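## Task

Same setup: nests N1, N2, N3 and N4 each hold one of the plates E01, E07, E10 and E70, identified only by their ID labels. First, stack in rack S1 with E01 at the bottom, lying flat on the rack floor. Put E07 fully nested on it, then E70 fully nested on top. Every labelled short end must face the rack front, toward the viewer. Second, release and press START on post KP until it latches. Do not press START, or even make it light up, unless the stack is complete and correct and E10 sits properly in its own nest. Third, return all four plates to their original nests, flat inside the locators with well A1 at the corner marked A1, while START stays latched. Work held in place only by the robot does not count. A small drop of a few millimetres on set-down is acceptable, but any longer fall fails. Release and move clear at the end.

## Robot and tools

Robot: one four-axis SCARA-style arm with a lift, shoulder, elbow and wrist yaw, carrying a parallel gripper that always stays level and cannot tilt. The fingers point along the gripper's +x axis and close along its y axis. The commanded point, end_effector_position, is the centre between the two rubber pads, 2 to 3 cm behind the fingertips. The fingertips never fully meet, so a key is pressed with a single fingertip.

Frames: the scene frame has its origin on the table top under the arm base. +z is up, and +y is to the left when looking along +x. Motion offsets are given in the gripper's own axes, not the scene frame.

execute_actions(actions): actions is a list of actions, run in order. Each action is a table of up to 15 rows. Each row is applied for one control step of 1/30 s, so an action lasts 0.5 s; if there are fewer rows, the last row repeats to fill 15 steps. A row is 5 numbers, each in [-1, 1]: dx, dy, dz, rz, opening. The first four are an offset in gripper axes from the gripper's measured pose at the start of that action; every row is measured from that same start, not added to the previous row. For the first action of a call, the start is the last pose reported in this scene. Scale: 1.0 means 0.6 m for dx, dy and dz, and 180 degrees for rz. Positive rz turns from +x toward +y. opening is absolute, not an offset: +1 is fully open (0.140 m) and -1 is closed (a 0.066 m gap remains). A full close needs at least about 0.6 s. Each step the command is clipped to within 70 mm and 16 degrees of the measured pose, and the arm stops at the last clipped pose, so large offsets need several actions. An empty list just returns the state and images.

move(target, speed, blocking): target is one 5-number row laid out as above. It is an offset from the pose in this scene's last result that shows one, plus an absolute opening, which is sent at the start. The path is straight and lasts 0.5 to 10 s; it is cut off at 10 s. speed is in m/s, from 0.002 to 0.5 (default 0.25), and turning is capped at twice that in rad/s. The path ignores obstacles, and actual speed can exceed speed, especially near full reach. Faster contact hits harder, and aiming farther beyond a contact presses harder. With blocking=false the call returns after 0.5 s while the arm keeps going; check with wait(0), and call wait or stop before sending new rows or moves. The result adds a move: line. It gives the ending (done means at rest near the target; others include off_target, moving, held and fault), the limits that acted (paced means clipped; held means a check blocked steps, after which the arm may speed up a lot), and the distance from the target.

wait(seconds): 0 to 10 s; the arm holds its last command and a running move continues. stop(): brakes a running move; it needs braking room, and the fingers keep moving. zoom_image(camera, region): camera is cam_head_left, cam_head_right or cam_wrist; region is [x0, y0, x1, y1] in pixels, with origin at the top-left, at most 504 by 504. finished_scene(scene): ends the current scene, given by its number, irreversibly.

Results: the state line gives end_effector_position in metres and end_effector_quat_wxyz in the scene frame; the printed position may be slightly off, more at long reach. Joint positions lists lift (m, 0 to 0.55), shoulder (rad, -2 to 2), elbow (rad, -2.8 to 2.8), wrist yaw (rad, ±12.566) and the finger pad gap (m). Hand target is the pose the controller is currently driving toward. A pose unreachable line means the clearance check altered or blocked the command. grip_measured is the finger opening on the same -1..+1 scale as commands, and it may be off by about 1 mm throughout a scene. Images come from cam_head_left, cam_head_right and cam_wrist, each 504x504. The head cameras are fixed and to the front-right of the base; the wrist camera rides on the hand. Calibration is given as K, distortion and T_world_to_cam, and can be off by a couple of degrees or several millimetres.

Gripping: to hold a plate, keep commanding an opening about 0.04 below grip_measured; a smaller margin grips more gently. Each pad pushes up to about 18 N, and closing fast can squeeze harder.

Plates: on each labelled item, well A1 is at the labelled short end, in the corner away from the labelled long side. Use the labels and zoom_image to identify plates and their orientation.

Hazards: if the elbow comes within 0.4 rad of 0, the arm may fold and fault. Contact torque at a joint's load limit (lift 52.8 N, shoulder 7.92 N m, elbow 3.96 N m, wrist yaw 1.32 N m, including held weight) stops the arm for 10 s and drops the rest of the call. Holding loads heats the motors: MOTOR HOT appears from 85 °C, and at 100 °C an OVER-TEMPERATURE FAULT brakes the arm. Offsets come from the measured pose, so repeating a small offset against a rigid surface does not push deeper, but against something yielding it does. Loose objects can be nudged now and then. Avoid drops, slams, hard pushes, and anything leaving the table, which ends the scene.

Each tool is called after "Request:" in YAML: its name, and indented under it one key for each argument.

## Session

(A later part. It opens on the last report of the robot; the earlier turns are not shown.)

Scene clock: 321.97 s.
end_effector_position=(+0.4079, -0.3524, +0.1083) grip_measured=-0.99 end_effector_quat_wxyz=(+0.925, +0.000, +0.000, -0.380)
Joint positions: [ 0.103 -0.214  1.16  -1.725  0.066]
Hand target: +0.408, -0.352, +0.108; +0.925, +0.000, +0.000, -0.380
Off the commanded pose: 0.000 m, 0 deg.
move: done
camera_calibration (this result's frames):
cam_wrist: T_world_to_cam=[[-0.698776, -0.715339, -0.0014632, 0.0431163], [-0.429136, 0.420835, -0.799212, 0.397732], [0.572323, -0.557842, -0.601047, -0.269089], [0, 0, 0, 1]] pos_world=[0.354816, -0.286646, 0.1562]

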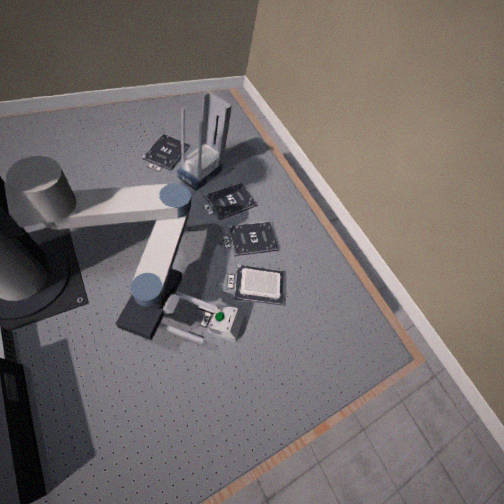

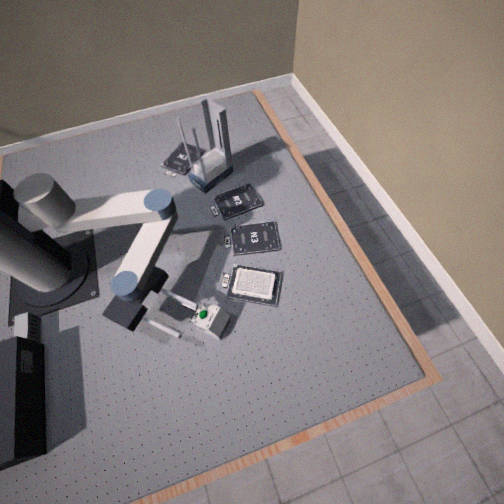

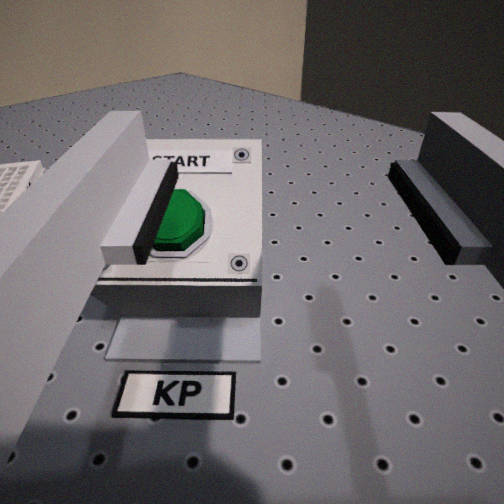

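Request:
move:
  target: [0.02403, 0.0, -0.03803, 0.0, -1.0]
  speed: 0.04

Request:
move:
  target: [0.00534, 0.0, -0.00845, 0.0, -1.0]
  speed: 0.008

Scene clock: 335.70 s.
end_effector_position=(+0.4183, -0.3625, +0.0854) grip_measured=-0.99 end_effector_quat_wxyz=(+0.925, +0.000, +0.000, -0.380)
Joint positions: [ 0.08  -0.223  1.225 -1.78   0.066]
Hand target: +0.418, -0.363, +0.085; +0.925, +0.000, +0.000, -0.380
Off the commanded pose: 0.000 m, 0 deg.
move: done
camera_calibration (this result's frames):
cam_wrist: T_world_to_cam=[[-0.698429, -0.715677, -0.0014632, 0.042858], [-0.42934, 0.420627, -0.799212, 0.388135], [0.572594, -0.557565, -0.601047, -0.294402], [0, 0, 0, 1]] pos_world=[0.365148, -0.296736, 0.133316]

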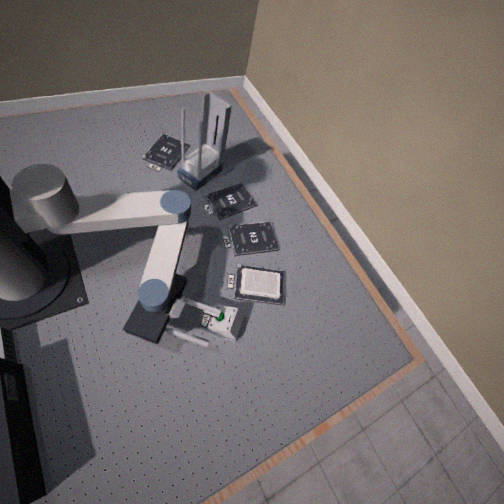

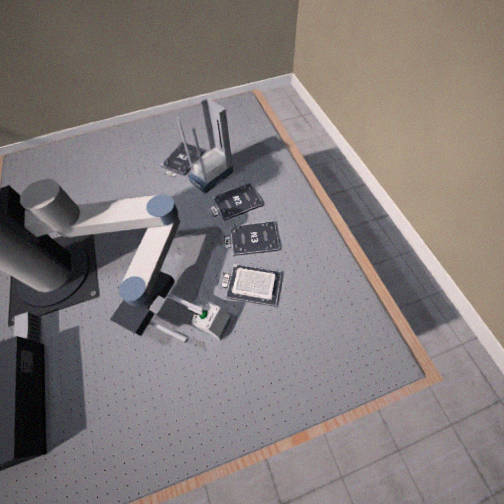

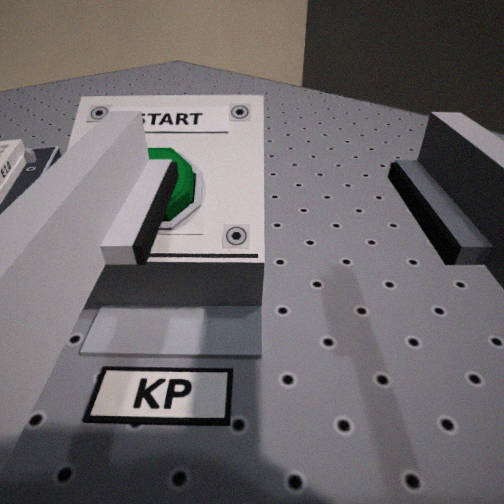

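Scene clock: 336.67 s.
end_effector_position=(+0.4204, -0.3645, +0.0805) grip_measured=-0.99 end_effector_quat_wxyz=(+0.925, +0.000, +0.000, -0.379)
Joint positions: [ 0.076 -0.226  1.238 -1.79   0.066]
Hand target: +0.421, -0.365, +0.080; +0.925, +0.000, +0.000, -0.380
Off the commanded pose: 0.000 m, 0 deg.
move: done
camera_calibration (this result's frames):
cam_wrist: T_world_to_cam=[[-0.69802, -0.716077, -0.0014632, 0.0425649], [-0.42958, 0.420381, -0.799212, 0.385974], [0.572912, -0.557238, -0.601047, -0.299659], [0, 0, 0, 1]] pos_world=[0.367196, -0.298758, 0.128429]

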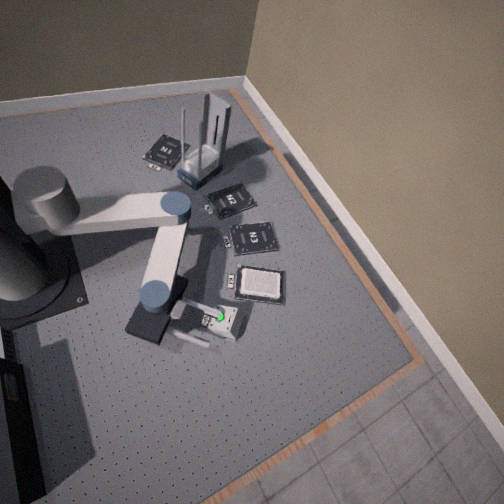

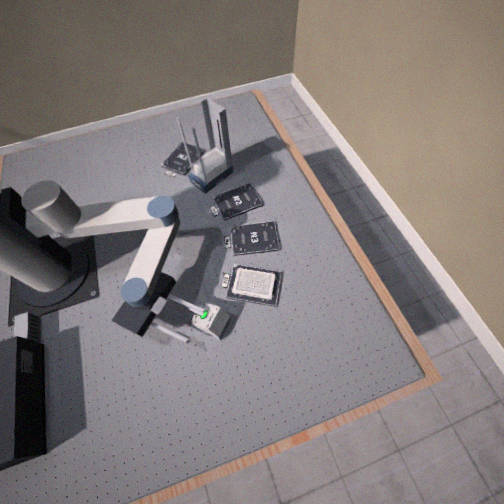

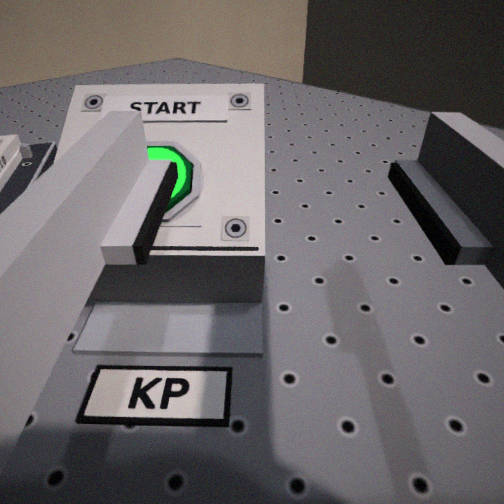

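Request:
move:
  target: [0.00134, 0.0, -0.00211, 0.0, -1.0]
  speed: 0.005

Request:
move:
  target: [-0.03, 0.0, 0.0475, 0.0, -1.0]
  speed: 0.06

Request:
zoom_image:
  camera: "cam_wrist"
  region: [90, 130, 280, 300]

Scene clock: 340.23 s.
end_effector_position=(+0.4207, -0.3649, +0.0795) grip_measured=-0.99 end_effector_quat_wxyz=(+0.925, +0.000, +0.000, -0.379)
Joint positions: [ 0.074 -0.226  1.24  -1.792  0.066]
Hand target: +0.421, -0.365, +0.079; +0.925, +0.000, +0.000, -0.379
Off the commanded pose: 0.000 m, 0 deg.
move: done
camera_calibration (this result's frames):
cam_wrist: T_world_to_cam=[[-0.697873, -0.716221, -0.0014632, 0.0424384], [-0.429667, 0.420293, -0.799212, 0.385469], [0.573027, -0.55712, -0.601047, -0.30071], [0, 0, 0, 1]] pos_world=[0.367555, -0.299146, 0.127392]

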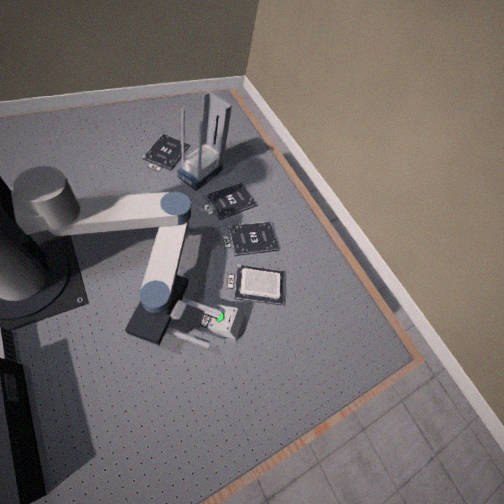

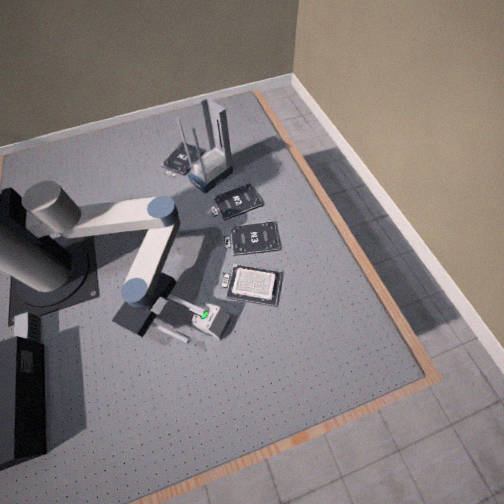

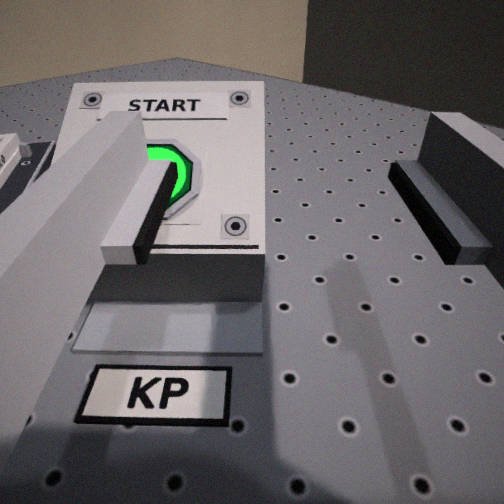

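Scene clock: 341.07 s.
end_effector_position=(+0.4078, -0.3523, +0.1081) grip_measured=-0.99 end_effector_quat_wxyz=(+0.925, +0.000, +0.000, -0.379)
Joint positions: [ 0.103 -0.214  1.159 -1.724  0.066]
Hand target: +0.408, -0.352, +0.108; +0.925, +0.000, +0.000, -0.379
Off the commanded pose: 0.000 m, 0 deg.
move: done
camera_calibration (this result's frames):
cam_wrist: T_world_to_cam=[[-0.69828, -0.715823, -0.0014632, 0.0427502], [-0.429428, 0.420537, -0.799212, 0.39744], [0.57271, -0.557446, -0.601047, -0.269101], [0, 0, 0, 1]] pos_world=[0.35464, -0.286546, 0.155959]

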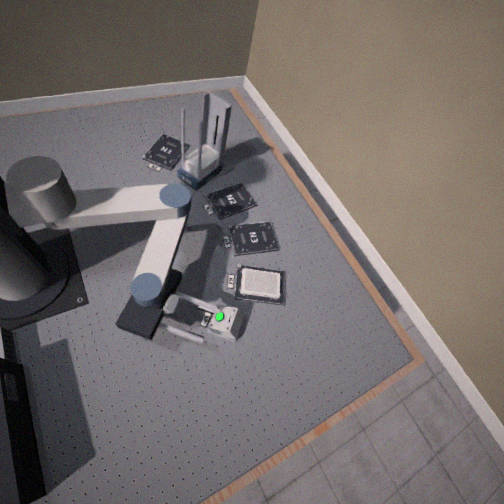

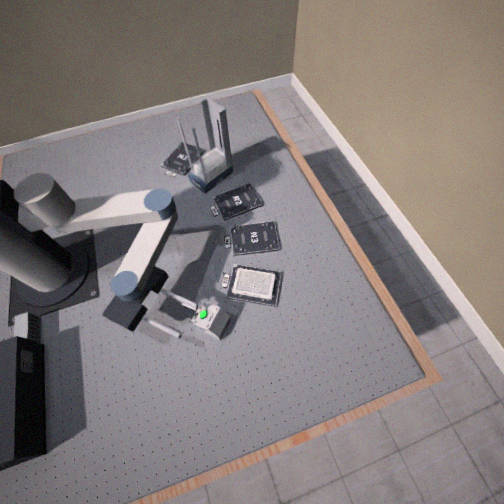

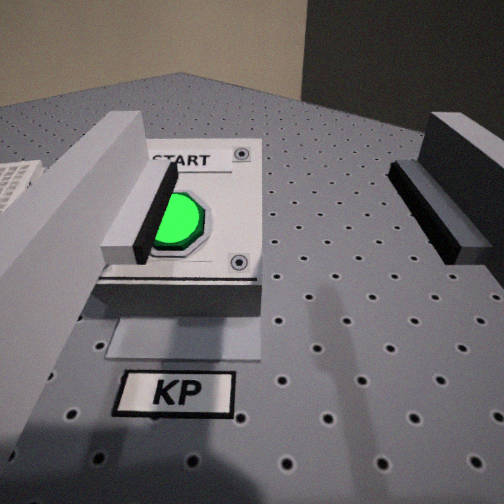

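Region (90, 130, 280, 300) of cam_wrist's 504x504 image, scaled by 2.653, with more detail than that image has; it fills the top 451 rows of this view, and the rest is white.

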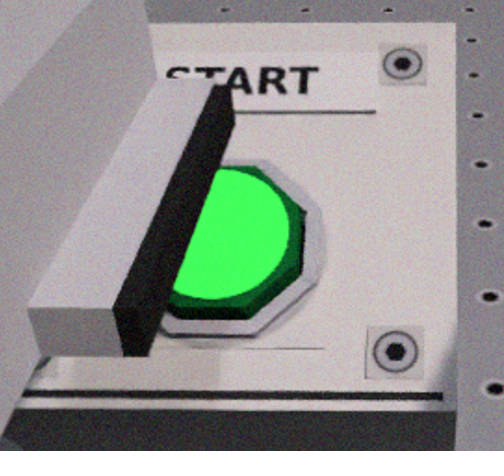

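Request:
move:
  target: [-0.4557, 0.77916, -0.02867, 0.39574, 0.19]
  speed: 0.4

Scene clock: 349.83 s.
end_effector_position=(+0.5410, +0.1726, +0.0909) grip_measured=+0.19 end_effector_quat_wxyz=(+0.973, +0.000, +0.000, +0.231)
Joint positions: [ 0.086  1.338  1.058 -1.931  0.11 ]
Hand target: +0.541, +0.172, +0.091; +0.973, +0.000, +0.000, +0.230
Off the commanded pose: 0.000 m, 0 deg.
move: done
camera_calibration (this result's frames):
cam_wrist: T_world_to_cam=[[0.453642, -0.891183, -0.0014632, -0.0814911], [-0.536175, -0.271619, -0.799212, 0.397431], [0.711847, 0.363341, -0.601047, -0.29733], [0, 0, 0, 1]] pos_world=[0.461714, 0.143358, 0.138803]

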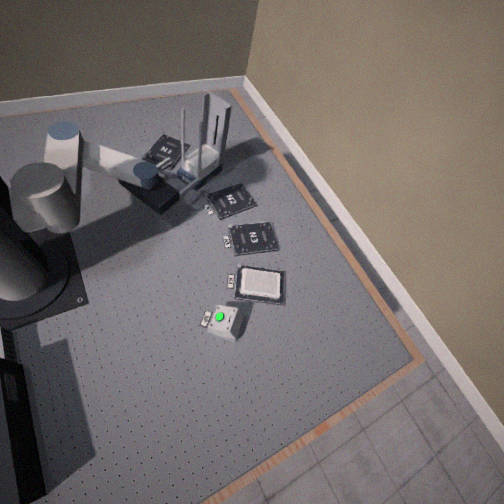

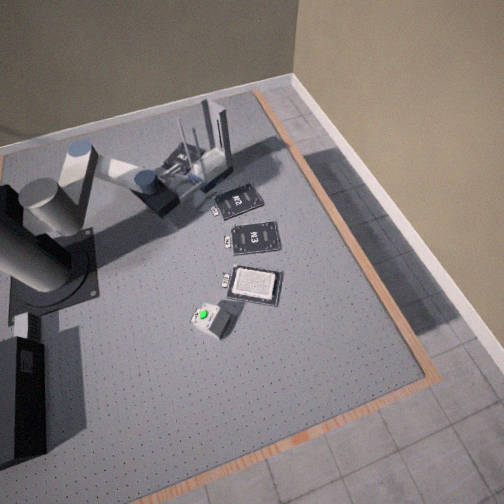

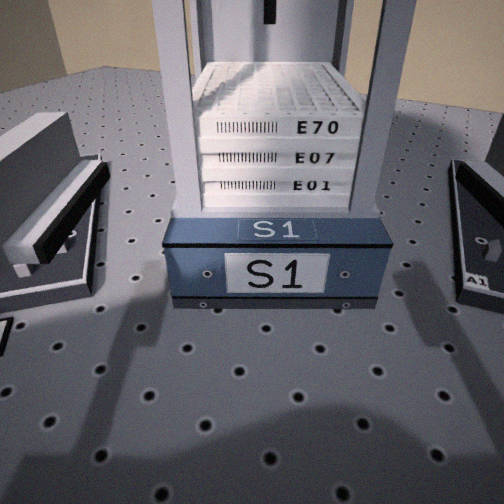

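Request:
move:
  target: [0.1808, -0.00088, 0.0, -0.00017, 0.19]
  speed: 0.2

Scene clock: 353.87 s.
end_effector_position=(+0.6382, +0.2209, +0.0909) grip_measured=+0.19 end_effector_quat_wxyz=(+0.973, +0.000, +0.000, +0.230)
Joint positions: [ 0.086  1.135  1.595 -2.266  0.11 ]
Hand target: +0.638, +0.221, +0.091; +0.973, +0.000, +0.000, +0.230
Off the commanded pose: 0.000 m, 0 deg.
move: done
camera_calibration (this result's frames):
cam_wrist: T_world_to_cam=[[0.453432, -0.89129, -0.0014632, -0.0823908], [-0.536239, -0.271492, -0.799212, 0.462684], [0.711932, 0.363173, -0.601047, -0.384091], [0, 0, 0, 1]] pos_world=[0.558915, 0.191673, 0.138805]

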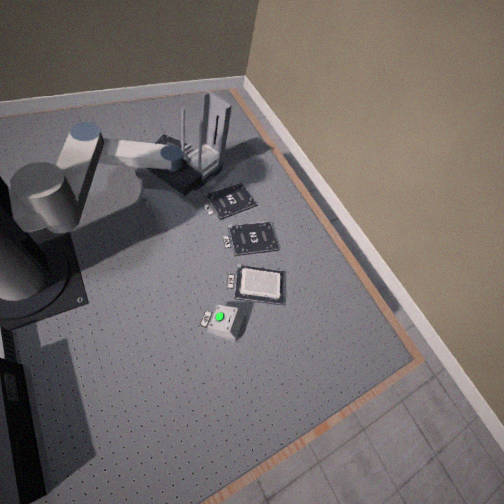

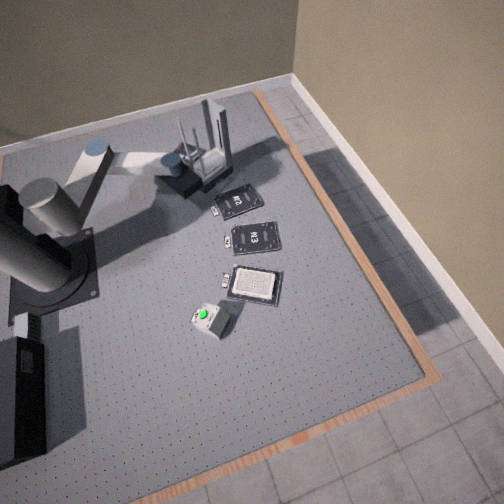

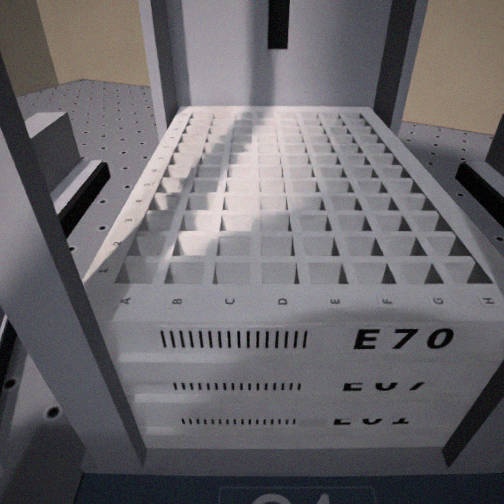

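Request:
execute_actions:
  actions:
    - [[0,0,0,0,-0.46]]
    - [[0,0,0,0,-0.48],[0,0,0,0,-0.49],[0,0,0,0,-0.50],[0,0,0,0,-0.51],[0,0,0,0,-0.52],[0,0,0,0,-0.53],[0,0,0,0,-0.54],[0,0,0,0,-0.55],[0,0,0,0,-0.56],[0,0,0,0,-0.57],[0,0,0,0,-0.58],[0,0,0,0,-0.59],[0,0,0,0,-0.60],[0,0,0,0,-0.605]]

Request:
move:
  target: [0.0, 0.0, 0.0167, 0.0, -0.605]
  speed: 0.03

Request:
move:
  target: [0.0, 0.0, 0.3868, 0.0, -0.605]
  speed: 0.2

Scene clock: 358.97 s.
end_effector_position=(+0.6382, +0.2209, +0.0909) grip_measured=-0.56 end_effector_quat_wxyz=(+0.973, +0.000, +0.000, +0.230)
Joint positions: [ 0.086  1.135  1.595 -2.266  0.082]
Hand target: +0.638, +0.221, +0.091; +0.973, +0.000, +0.000, +0.230
Off the commanded pose: 0.000 m, 0 deg.
camera_calibration (this result's frames):
cam_wrist: T_world_to_cam=[[0.453394, -0.891309, -0.0014632, -0.0823752], [-0.53625, -0.27147, -0.799212, 0.462684], [0.711948, 0.363143, -0.601047, -0.384092], [0, 0, 0, 1]] pos_world=[0.558916, 0.191663, 0.138805]

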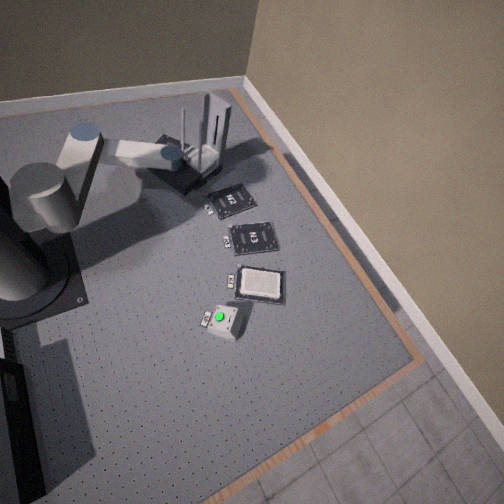

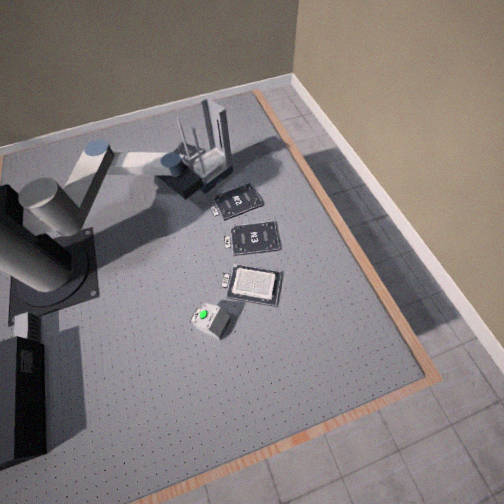

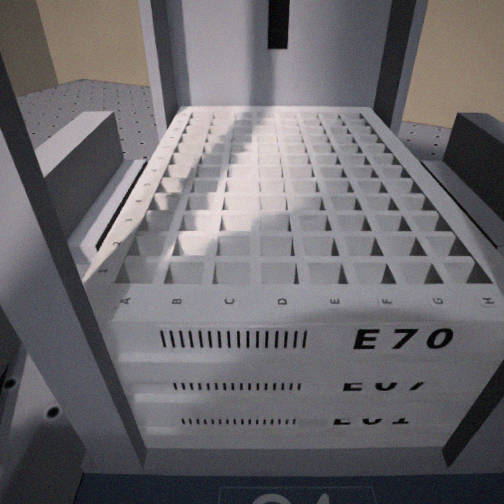

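Scene clock: 359.67 s.
end_effector_position=(+0.6382, +0.2209, +0.1010) grip_measured=-0.56 end_effector_quat_wxyz=(+0.973, +0.000, +0.000, +0.230)
Joint positions: [ 0.096  1.135  1.595 -2.266  0.082]
Hand target: +0.638, +0.221, +0.101; +0.973, +0.000, +0.000, +0.230
Off the commanded pose: 0.000 m, 0 deg.
move: done
camera_calibration (this result's frames):
cam_wrist: T_world_to_cam=[[0.453394, -0.891309, -0.0014632, -0.0823601], [-0.53625, -0.271469, -0.799212, 0.470713], [0.711948, 0.363142, -0.601047, -0.378053], [0, 0, 0, 1]] pos_world=[0.558916, 0.191663, 0.148852]

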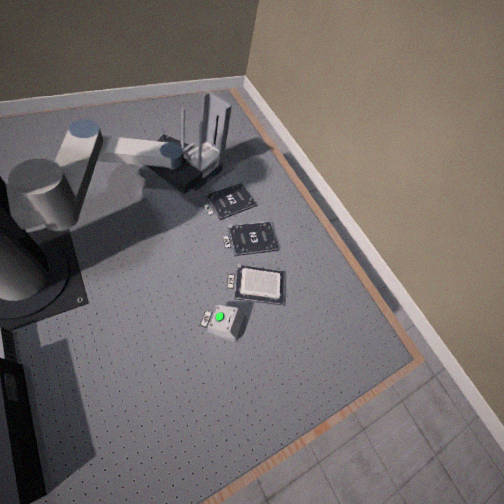

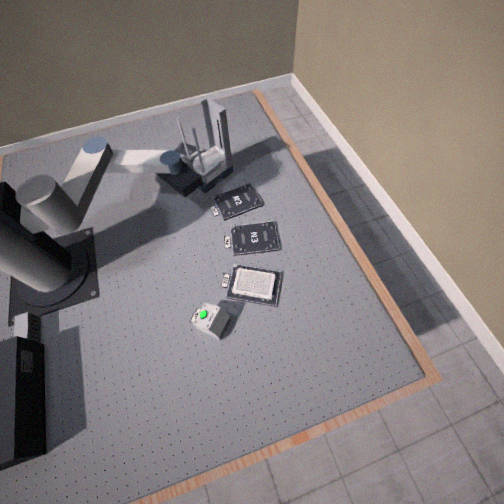

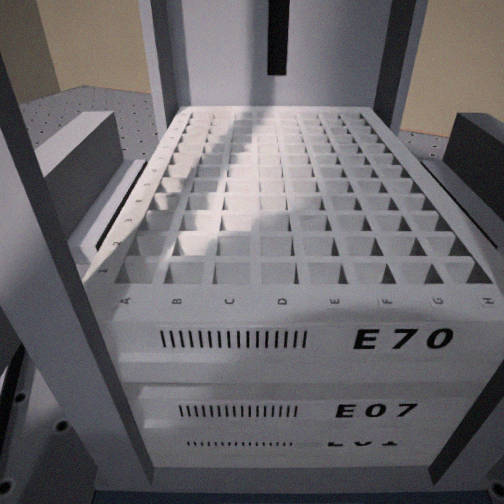

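Scene clock: 361.23 s.
end_effector_position=(+0.6382, +0.2209, +0.3331) grip_measured=-0.56 end_effector_quat_wxyz=(+0.973, +0.000, +0.000, +0.231)
Joint positions: [ 0.328  1.135  1.595 -2.266  0.082]
Hand target: +0.638, +0.221, +0.333; +0.973, +0.000, +0.000, +0.230
Off the commanded pose: 0.000 m, 0 deg.
move: done
camera_calibration (this result's frames):
cam_wrist: T_world_to_cam=[[0.453441, -0.891285, -0.0014632, -0.0820374], [-0.536236, -0.271498, -0.799212, 0.656239], [0.711929, 0.36318, -0.601047, -0.238531], [0, 0, 0, 1]] pos_world=[0.558915, 0.191679, 0.380986]

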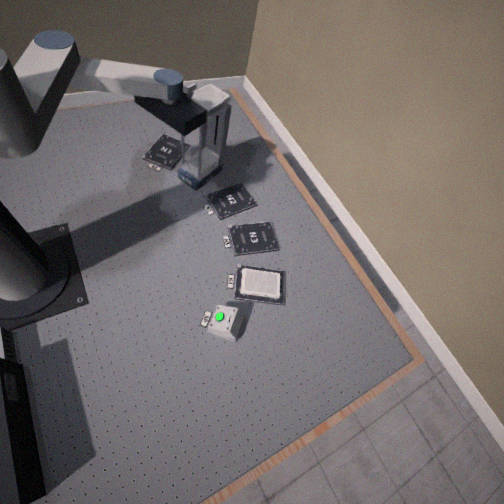

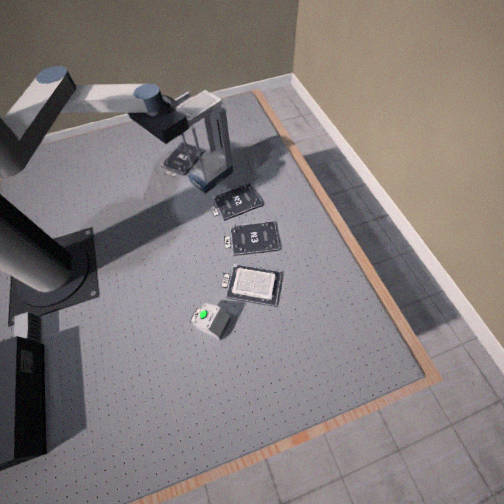

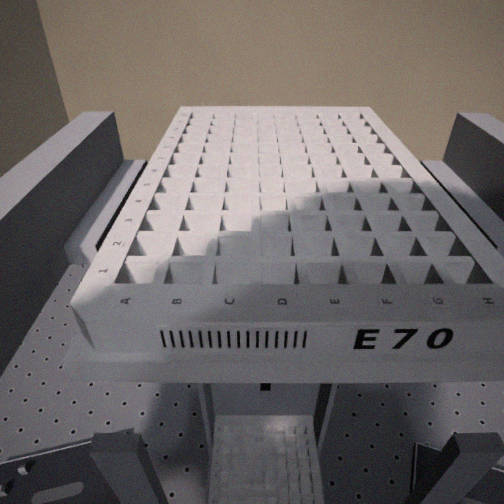

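Request:
move:
  target: [-0.05276, -0.27893, 0.0, -0.12182, -0.605]
  speed: 0.25

Request:
move:
  target: [-0.01865, -0.29255, -0.46517, -0.09954, -0.605]
  speed: 0.3

Scene clock: 366.03 s.
end_effector_position=(+0.6851, +0.0570, +0.3331) grip_measured=-0.56 end_effector_quat_wxyz=(+0.999, +0.000, +0.000, +0.041)
Joint positions: [ 0.328  0.82   1.596 -2.334  0.082]
Hand target: +0.685, +0.057, +0.333; +0.999, +0.000, +0.000, +0.041
Off the commanded pose: 0.000 m, 0 deg.
move: done
camera_calibration (this result's frames):
cam_wrist: T_world_to_cam=[[0.0873842, -0.996174, -0.0014632, 0.00741862], [-0.598851, -0.0513572, -0.799212, 0.667201], [0.796079, 0.0707147, -0.601047, -0.253328], [0, 0, 0, 1]] pos_world=[0.600575, 0.0595698, 0.380985]

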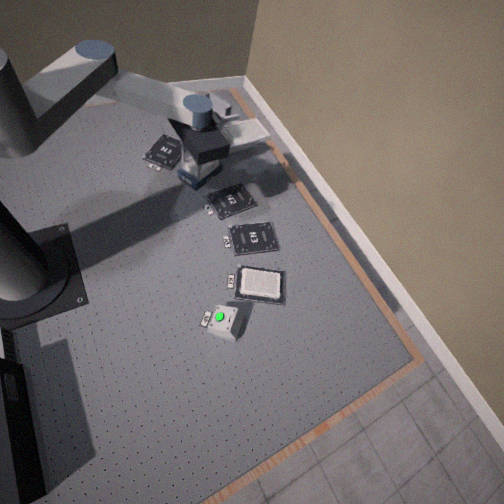

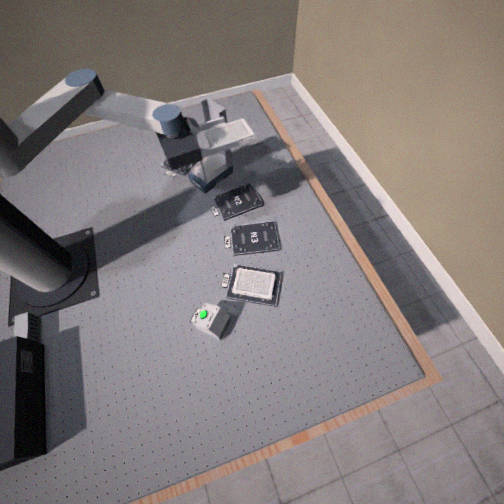

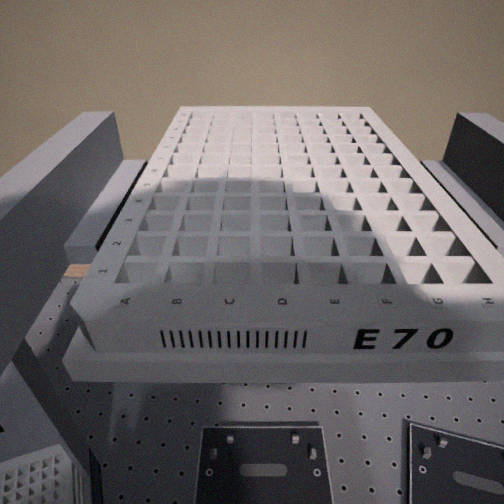

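Scene clock: 367.57 s.
end_effector_position=(+0.6883, -0.1189, +0.0539) grip_measured=-0.56 end_effector_quat_wxyz=(+0.993, +0.000, +0.000, -0.115)
Joint positions: [ 0.049  0.438  1.673 -2.342  0.082]
Hand target: +0.688, -0.119, +0.054; +0.993, +0.000, +0.000, -0.115
Off the commanded pose: 0.000 m, 0 deg.
move: done
camera_calibration (this result's frames):
cam_wrist: T_world_to_cam=[[-0.223503, -0.974702, -0.0014632, 0.0480131], [-0.585582, 0.135476, -0.799212, 0.450081], [0.779192, -0.177769, -0.601047, -0.429214], [0, 0, 0, 1]] pos_world=[0.608731, -0.0904777, 0.101803]

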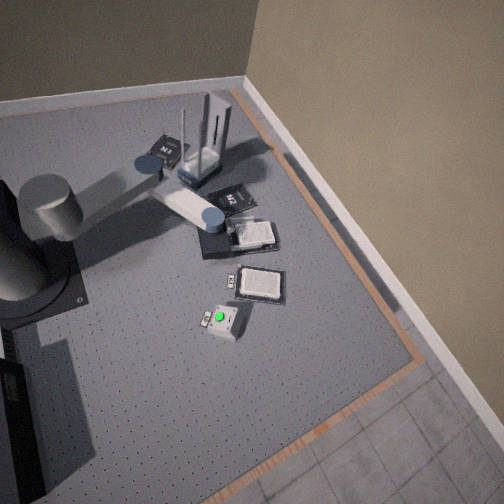

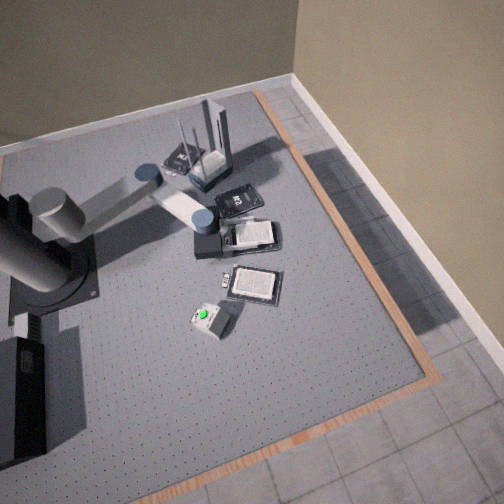

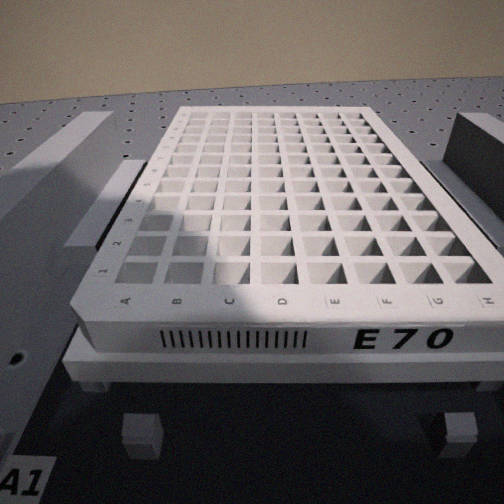

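Request:
move:
  target: [0.00077, 0.00043, -0.008, 0.00075, -0.605]
  speed: 0.03

Request:
move:
  target: [0.0, 0.0, -0.0213, 0.0, -0.605]
  speed: 0.02

Scene clock: 374.37 s.
end_effector_position=(+0.6888, -0.1188, +0.0491) grip_measured=-0.56 end_effector_quat_wxyz=(+0.993, +0.000, +0.000, -0.114)
Joint positions: [ 0.044  0.437  1.676 -2.342  0.082]
Hand target: +0.689, -0.119, +0.049; +0.993, +0.000, +0.000, -0.114
Off the commanded pose: 0.000 m, 0 deg.
move: done
camera_calibration (this result's frames):
cam_wrist: T_world_to_cam=[[-0.221478, -0.975164, -0.0014632, 0.0468074], [-0.585862, 0.134259, -0.799212, 0.446561], [0.77956, -0.17615, -0.601047, -0.432501], [0, 0, 0, 1]] pos_world=[0.609151, -0.0904952, 0.097012]

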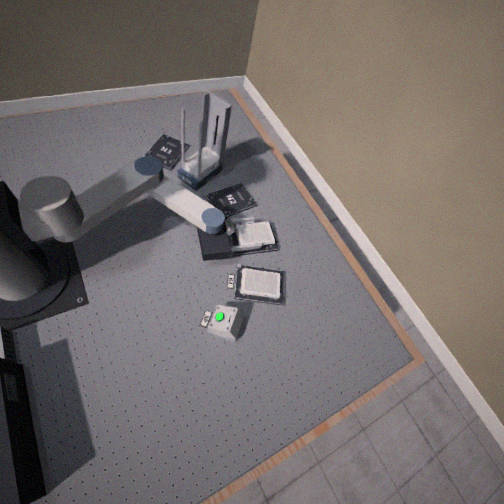

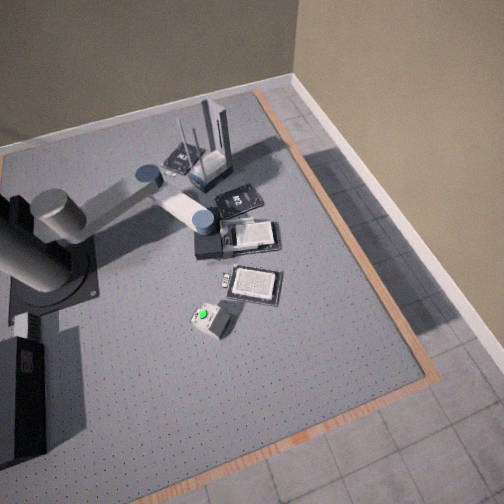

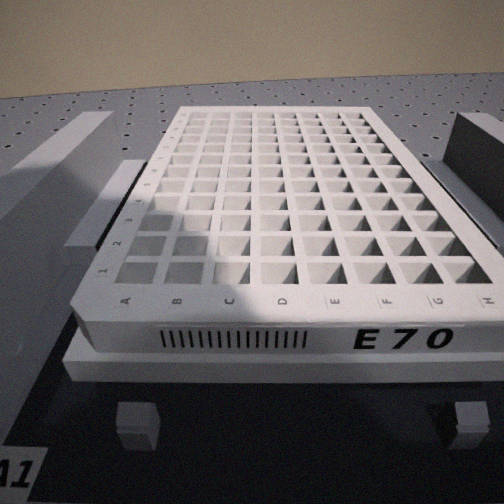

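Scene clock: 375.23 s.
end_effector_position=(+0.6888, -0.1188, +0.0363) grip_measured=-0.56 end_effector_quat_wxyz=(+0.993, +0.000, +0.000, -0.114)
Joint positions: [ 0.031  0.437  1.676 -2.342  0.082]
Hand target: +0.689, -0.119, +0.036; +0.993, +0.000, +0.000, -0.114
Off the commanded pose: 0.000 m, 0 deg.
move: done
camera_calibration (this result's frames):
cam_wrist: T_world_to_cam=[[-0.221467, -0.975167, -0.0014632, 0.0467879], [-0.585863, 0.134253, -0.799212, 0.436306], [0.779562, -0.176142, -0.601047, -0.440213], [0, 0, 0, 1]] pos_world=[0.609151, -0.0904896, 0.0841805]

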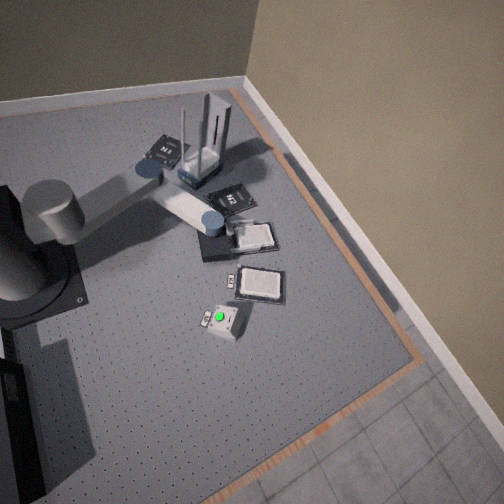

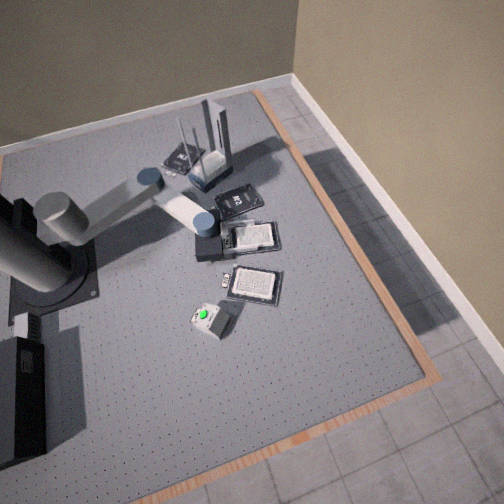

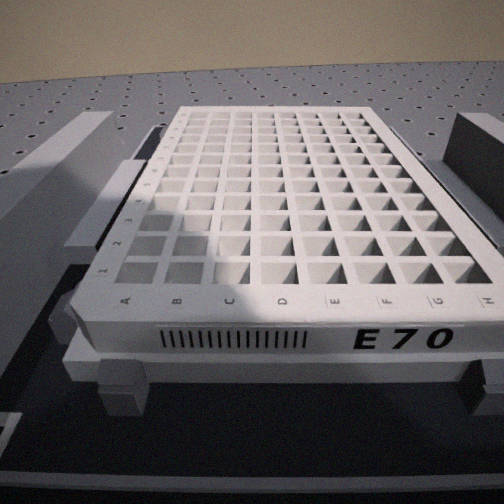

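Request:
execute_actions:
  actions:
    - [[0,0,0,0,-0.58],[0,0,0,0,-0.57],[0,0,0,0,-0.56],[0,0,0,0,-0.55],[0,0,0,0,-0.54],[0,0,0,0,-0.53],[0,0,0,0,-0.52],[0,0,0,0,-0.50],[0,0,0,0,-0.48],[0,0,0,0,-0.46],[0,0,0,0,-0.3],[0,0,0,0,0.19]]
    - [[0,0,0,0,0.19]]

Request:
move:
  target: [0.0, 0.0, 0.0395, 0.0, 0.19]
  speed: 0.1

Scene clock: 381.47 s.
end_effector_position=(+0.6888, -0.1188, +0.0363) grip_measured=+0.19 end_effector_quat_wxyz=(+0.993, +0.000, +0.000, -0.114)
Joint positions: [ 0.031  0.437  1.676 -2.342  0.11 ]
Hand target: +0.689, -0.119, +0.036; +0.993, +0.000, +0.000, -0.114
Off the commanded pose: 0.000 m, 0 deg.
camera_calibration (this result's frames):
cam_wrist: T_world_to_cam=[[-0.221466, -0.975167, -0.0014632, 0.046787], [-0.585864, 0.134252, -0.799212, 0.436306], [0.779562, -0.176141, -0.601047, -0.440213], [0, 0, 0, 1]] pos_world=[0.609151, -0.0904894, 0.0841805]

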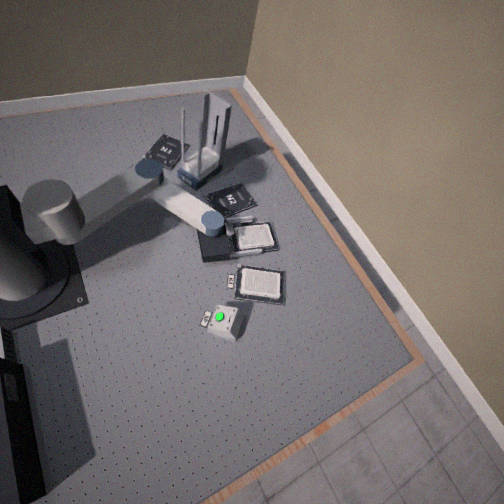

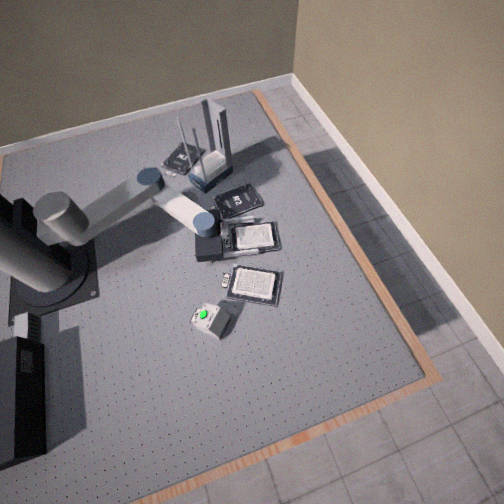

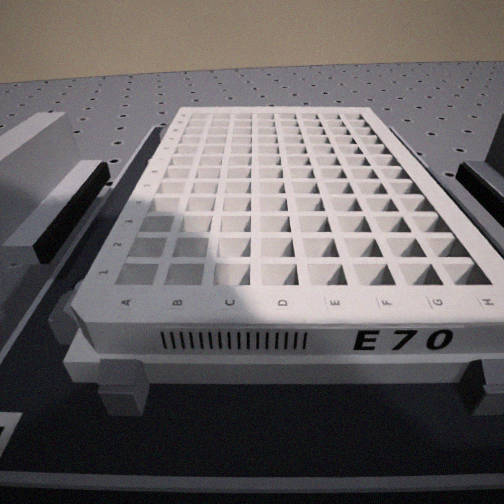

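Scene clock: 382.17 s.
end_effector_position=(+0.6888, -0.1188, +0.0600) grip_measured=+0.19 end_effector_quat_wxyz=(+0.993, +0.000, +0.000, -0.114)
Joint positions: [ 0.055  0.437  1.676 -2.342  0.11 ]
Hand target: +0.689, -0.119, +0.060; +0.993, +0.000, +0.000, -0.114
Off the commanded pose: 0.000 m, 0 deg.
move: done
camera_calibration (this result's frames):
cam_wrist: T_world_to_cam=[[-0.221451, -0.97517, -0.0014632, 0.0468158], [-0.585866, 0.134243, -0.799212, 0.455302], [0.779565, -0.176129, -0.601047, -0.425931], [0, 0, 0, 1]] pos_world=[0.609154, -0.0904866, 0.107947]

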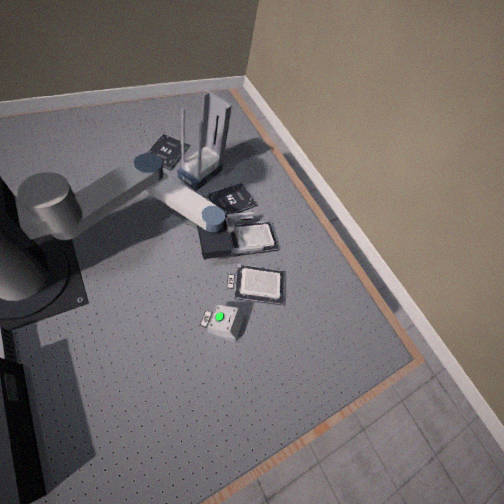

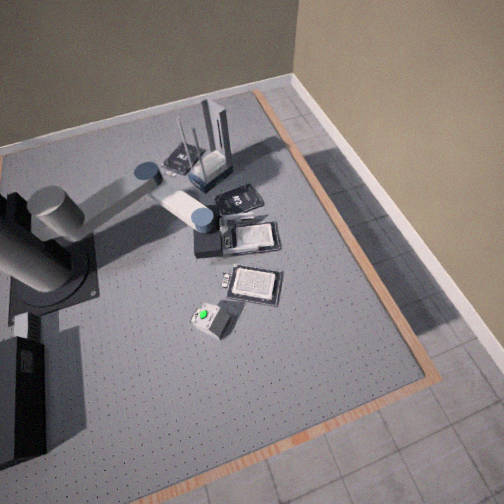

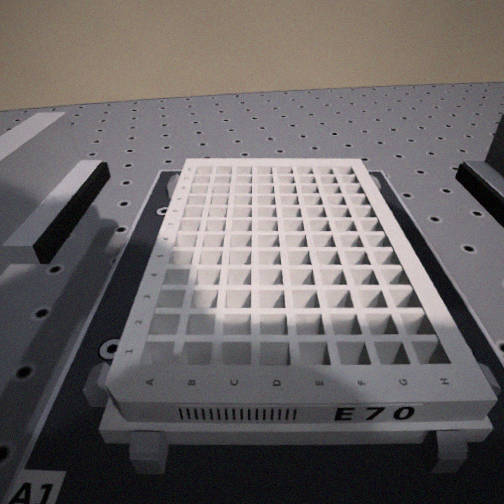

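Request:
move:
  target: [-0.37663, 0.39378, 0.02983, 0.22067, 0.19]
  speed: 0.35

Scene clock: 387.77 s.
end_effector_position=(+0.5221, +0.1626, +0.0779) grip_measured=+0.19 end_effector_quat_wxyz=(+0.973, +0.000, +0.000, +0.230)
Joint positions: [ 0.073  1.366  0.963 -1.863  0.11 ]
Hand target: +0.522, +0.162, +0.078; +0.973, +0.000, +0.000, +0.230
Off the commanded pose: 0.000 m, 0 deg.
move: done
camera_calibration (this result's frames):
cam_wrist: T_world_to_cam=[[0.453425, -0.891293, -0.0014632, -0.0817153], [-0.536241, -0.271488, -0.799212, 0.374189], [0.711935, 0.363167, -0.601047, -0.288058], [0, 0, 0, 1]] pos_world=[0.442786, 0.133369, 0.125801]

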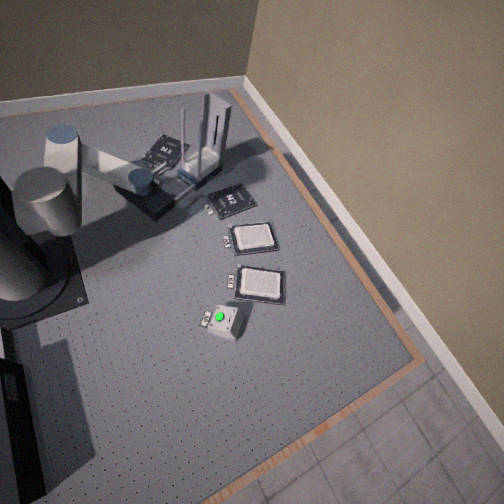

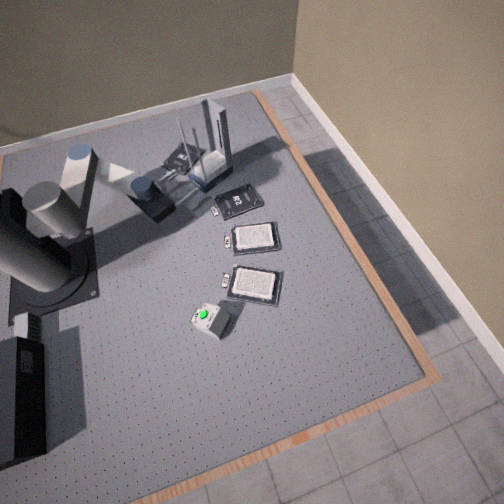

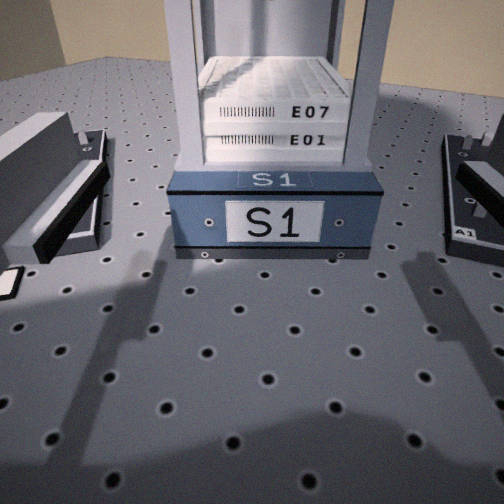

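Request:
move:
  target: [0.2164, -0.0002, 0.0, -0.0003, 0.19]
  speed: 0.2

Scene clock: 391.20 s.
end_effector_position=(+0.6382, +0.2208, +0.0779) grip_measured=+0.19 end_effector_quat_wxyz=(+0.973, +0.000, +0.000, +0.230)
Joint positions: [ 0.073  1.136  1.595 -2.266  0.11 ]
Hand target: +0.638, +0.221, +0.078; +0.973, +0.000, +0.000, +0.230
Off the commanded pose: 0.000 m, 0 deg.
move: done
camera_calibration (this result's frames):
cam_wrist: T_world_to_cam=[[0.452846, -0.891587, -0.0014632, -0.0820397], [-0.536417, -0.27114, -0.799212, 0.452306], [0.712171, 0.362705, -0.601047, -0.391925], [0, 0, 0, 1]] pos_world=[0.558894, 0.191646, 0.125803]

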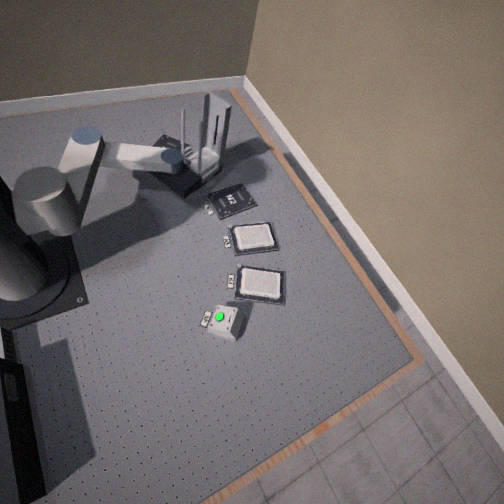

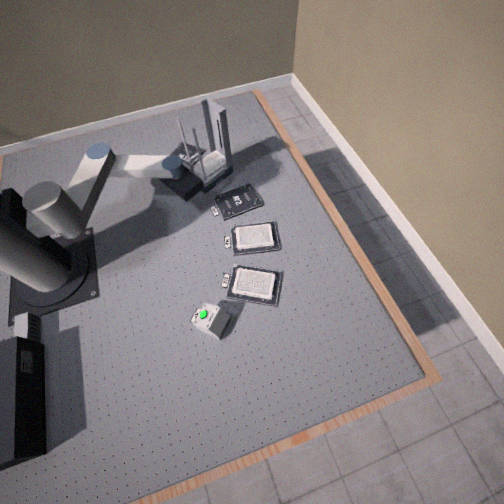

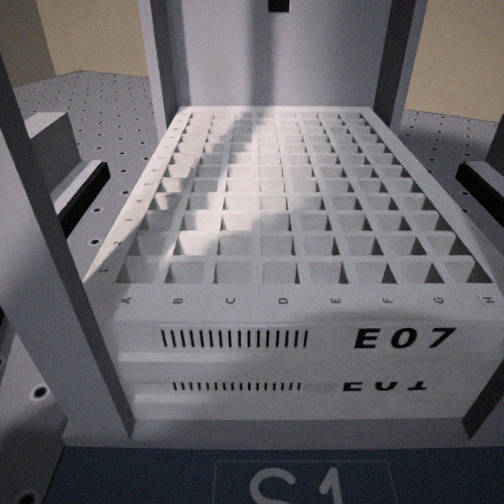

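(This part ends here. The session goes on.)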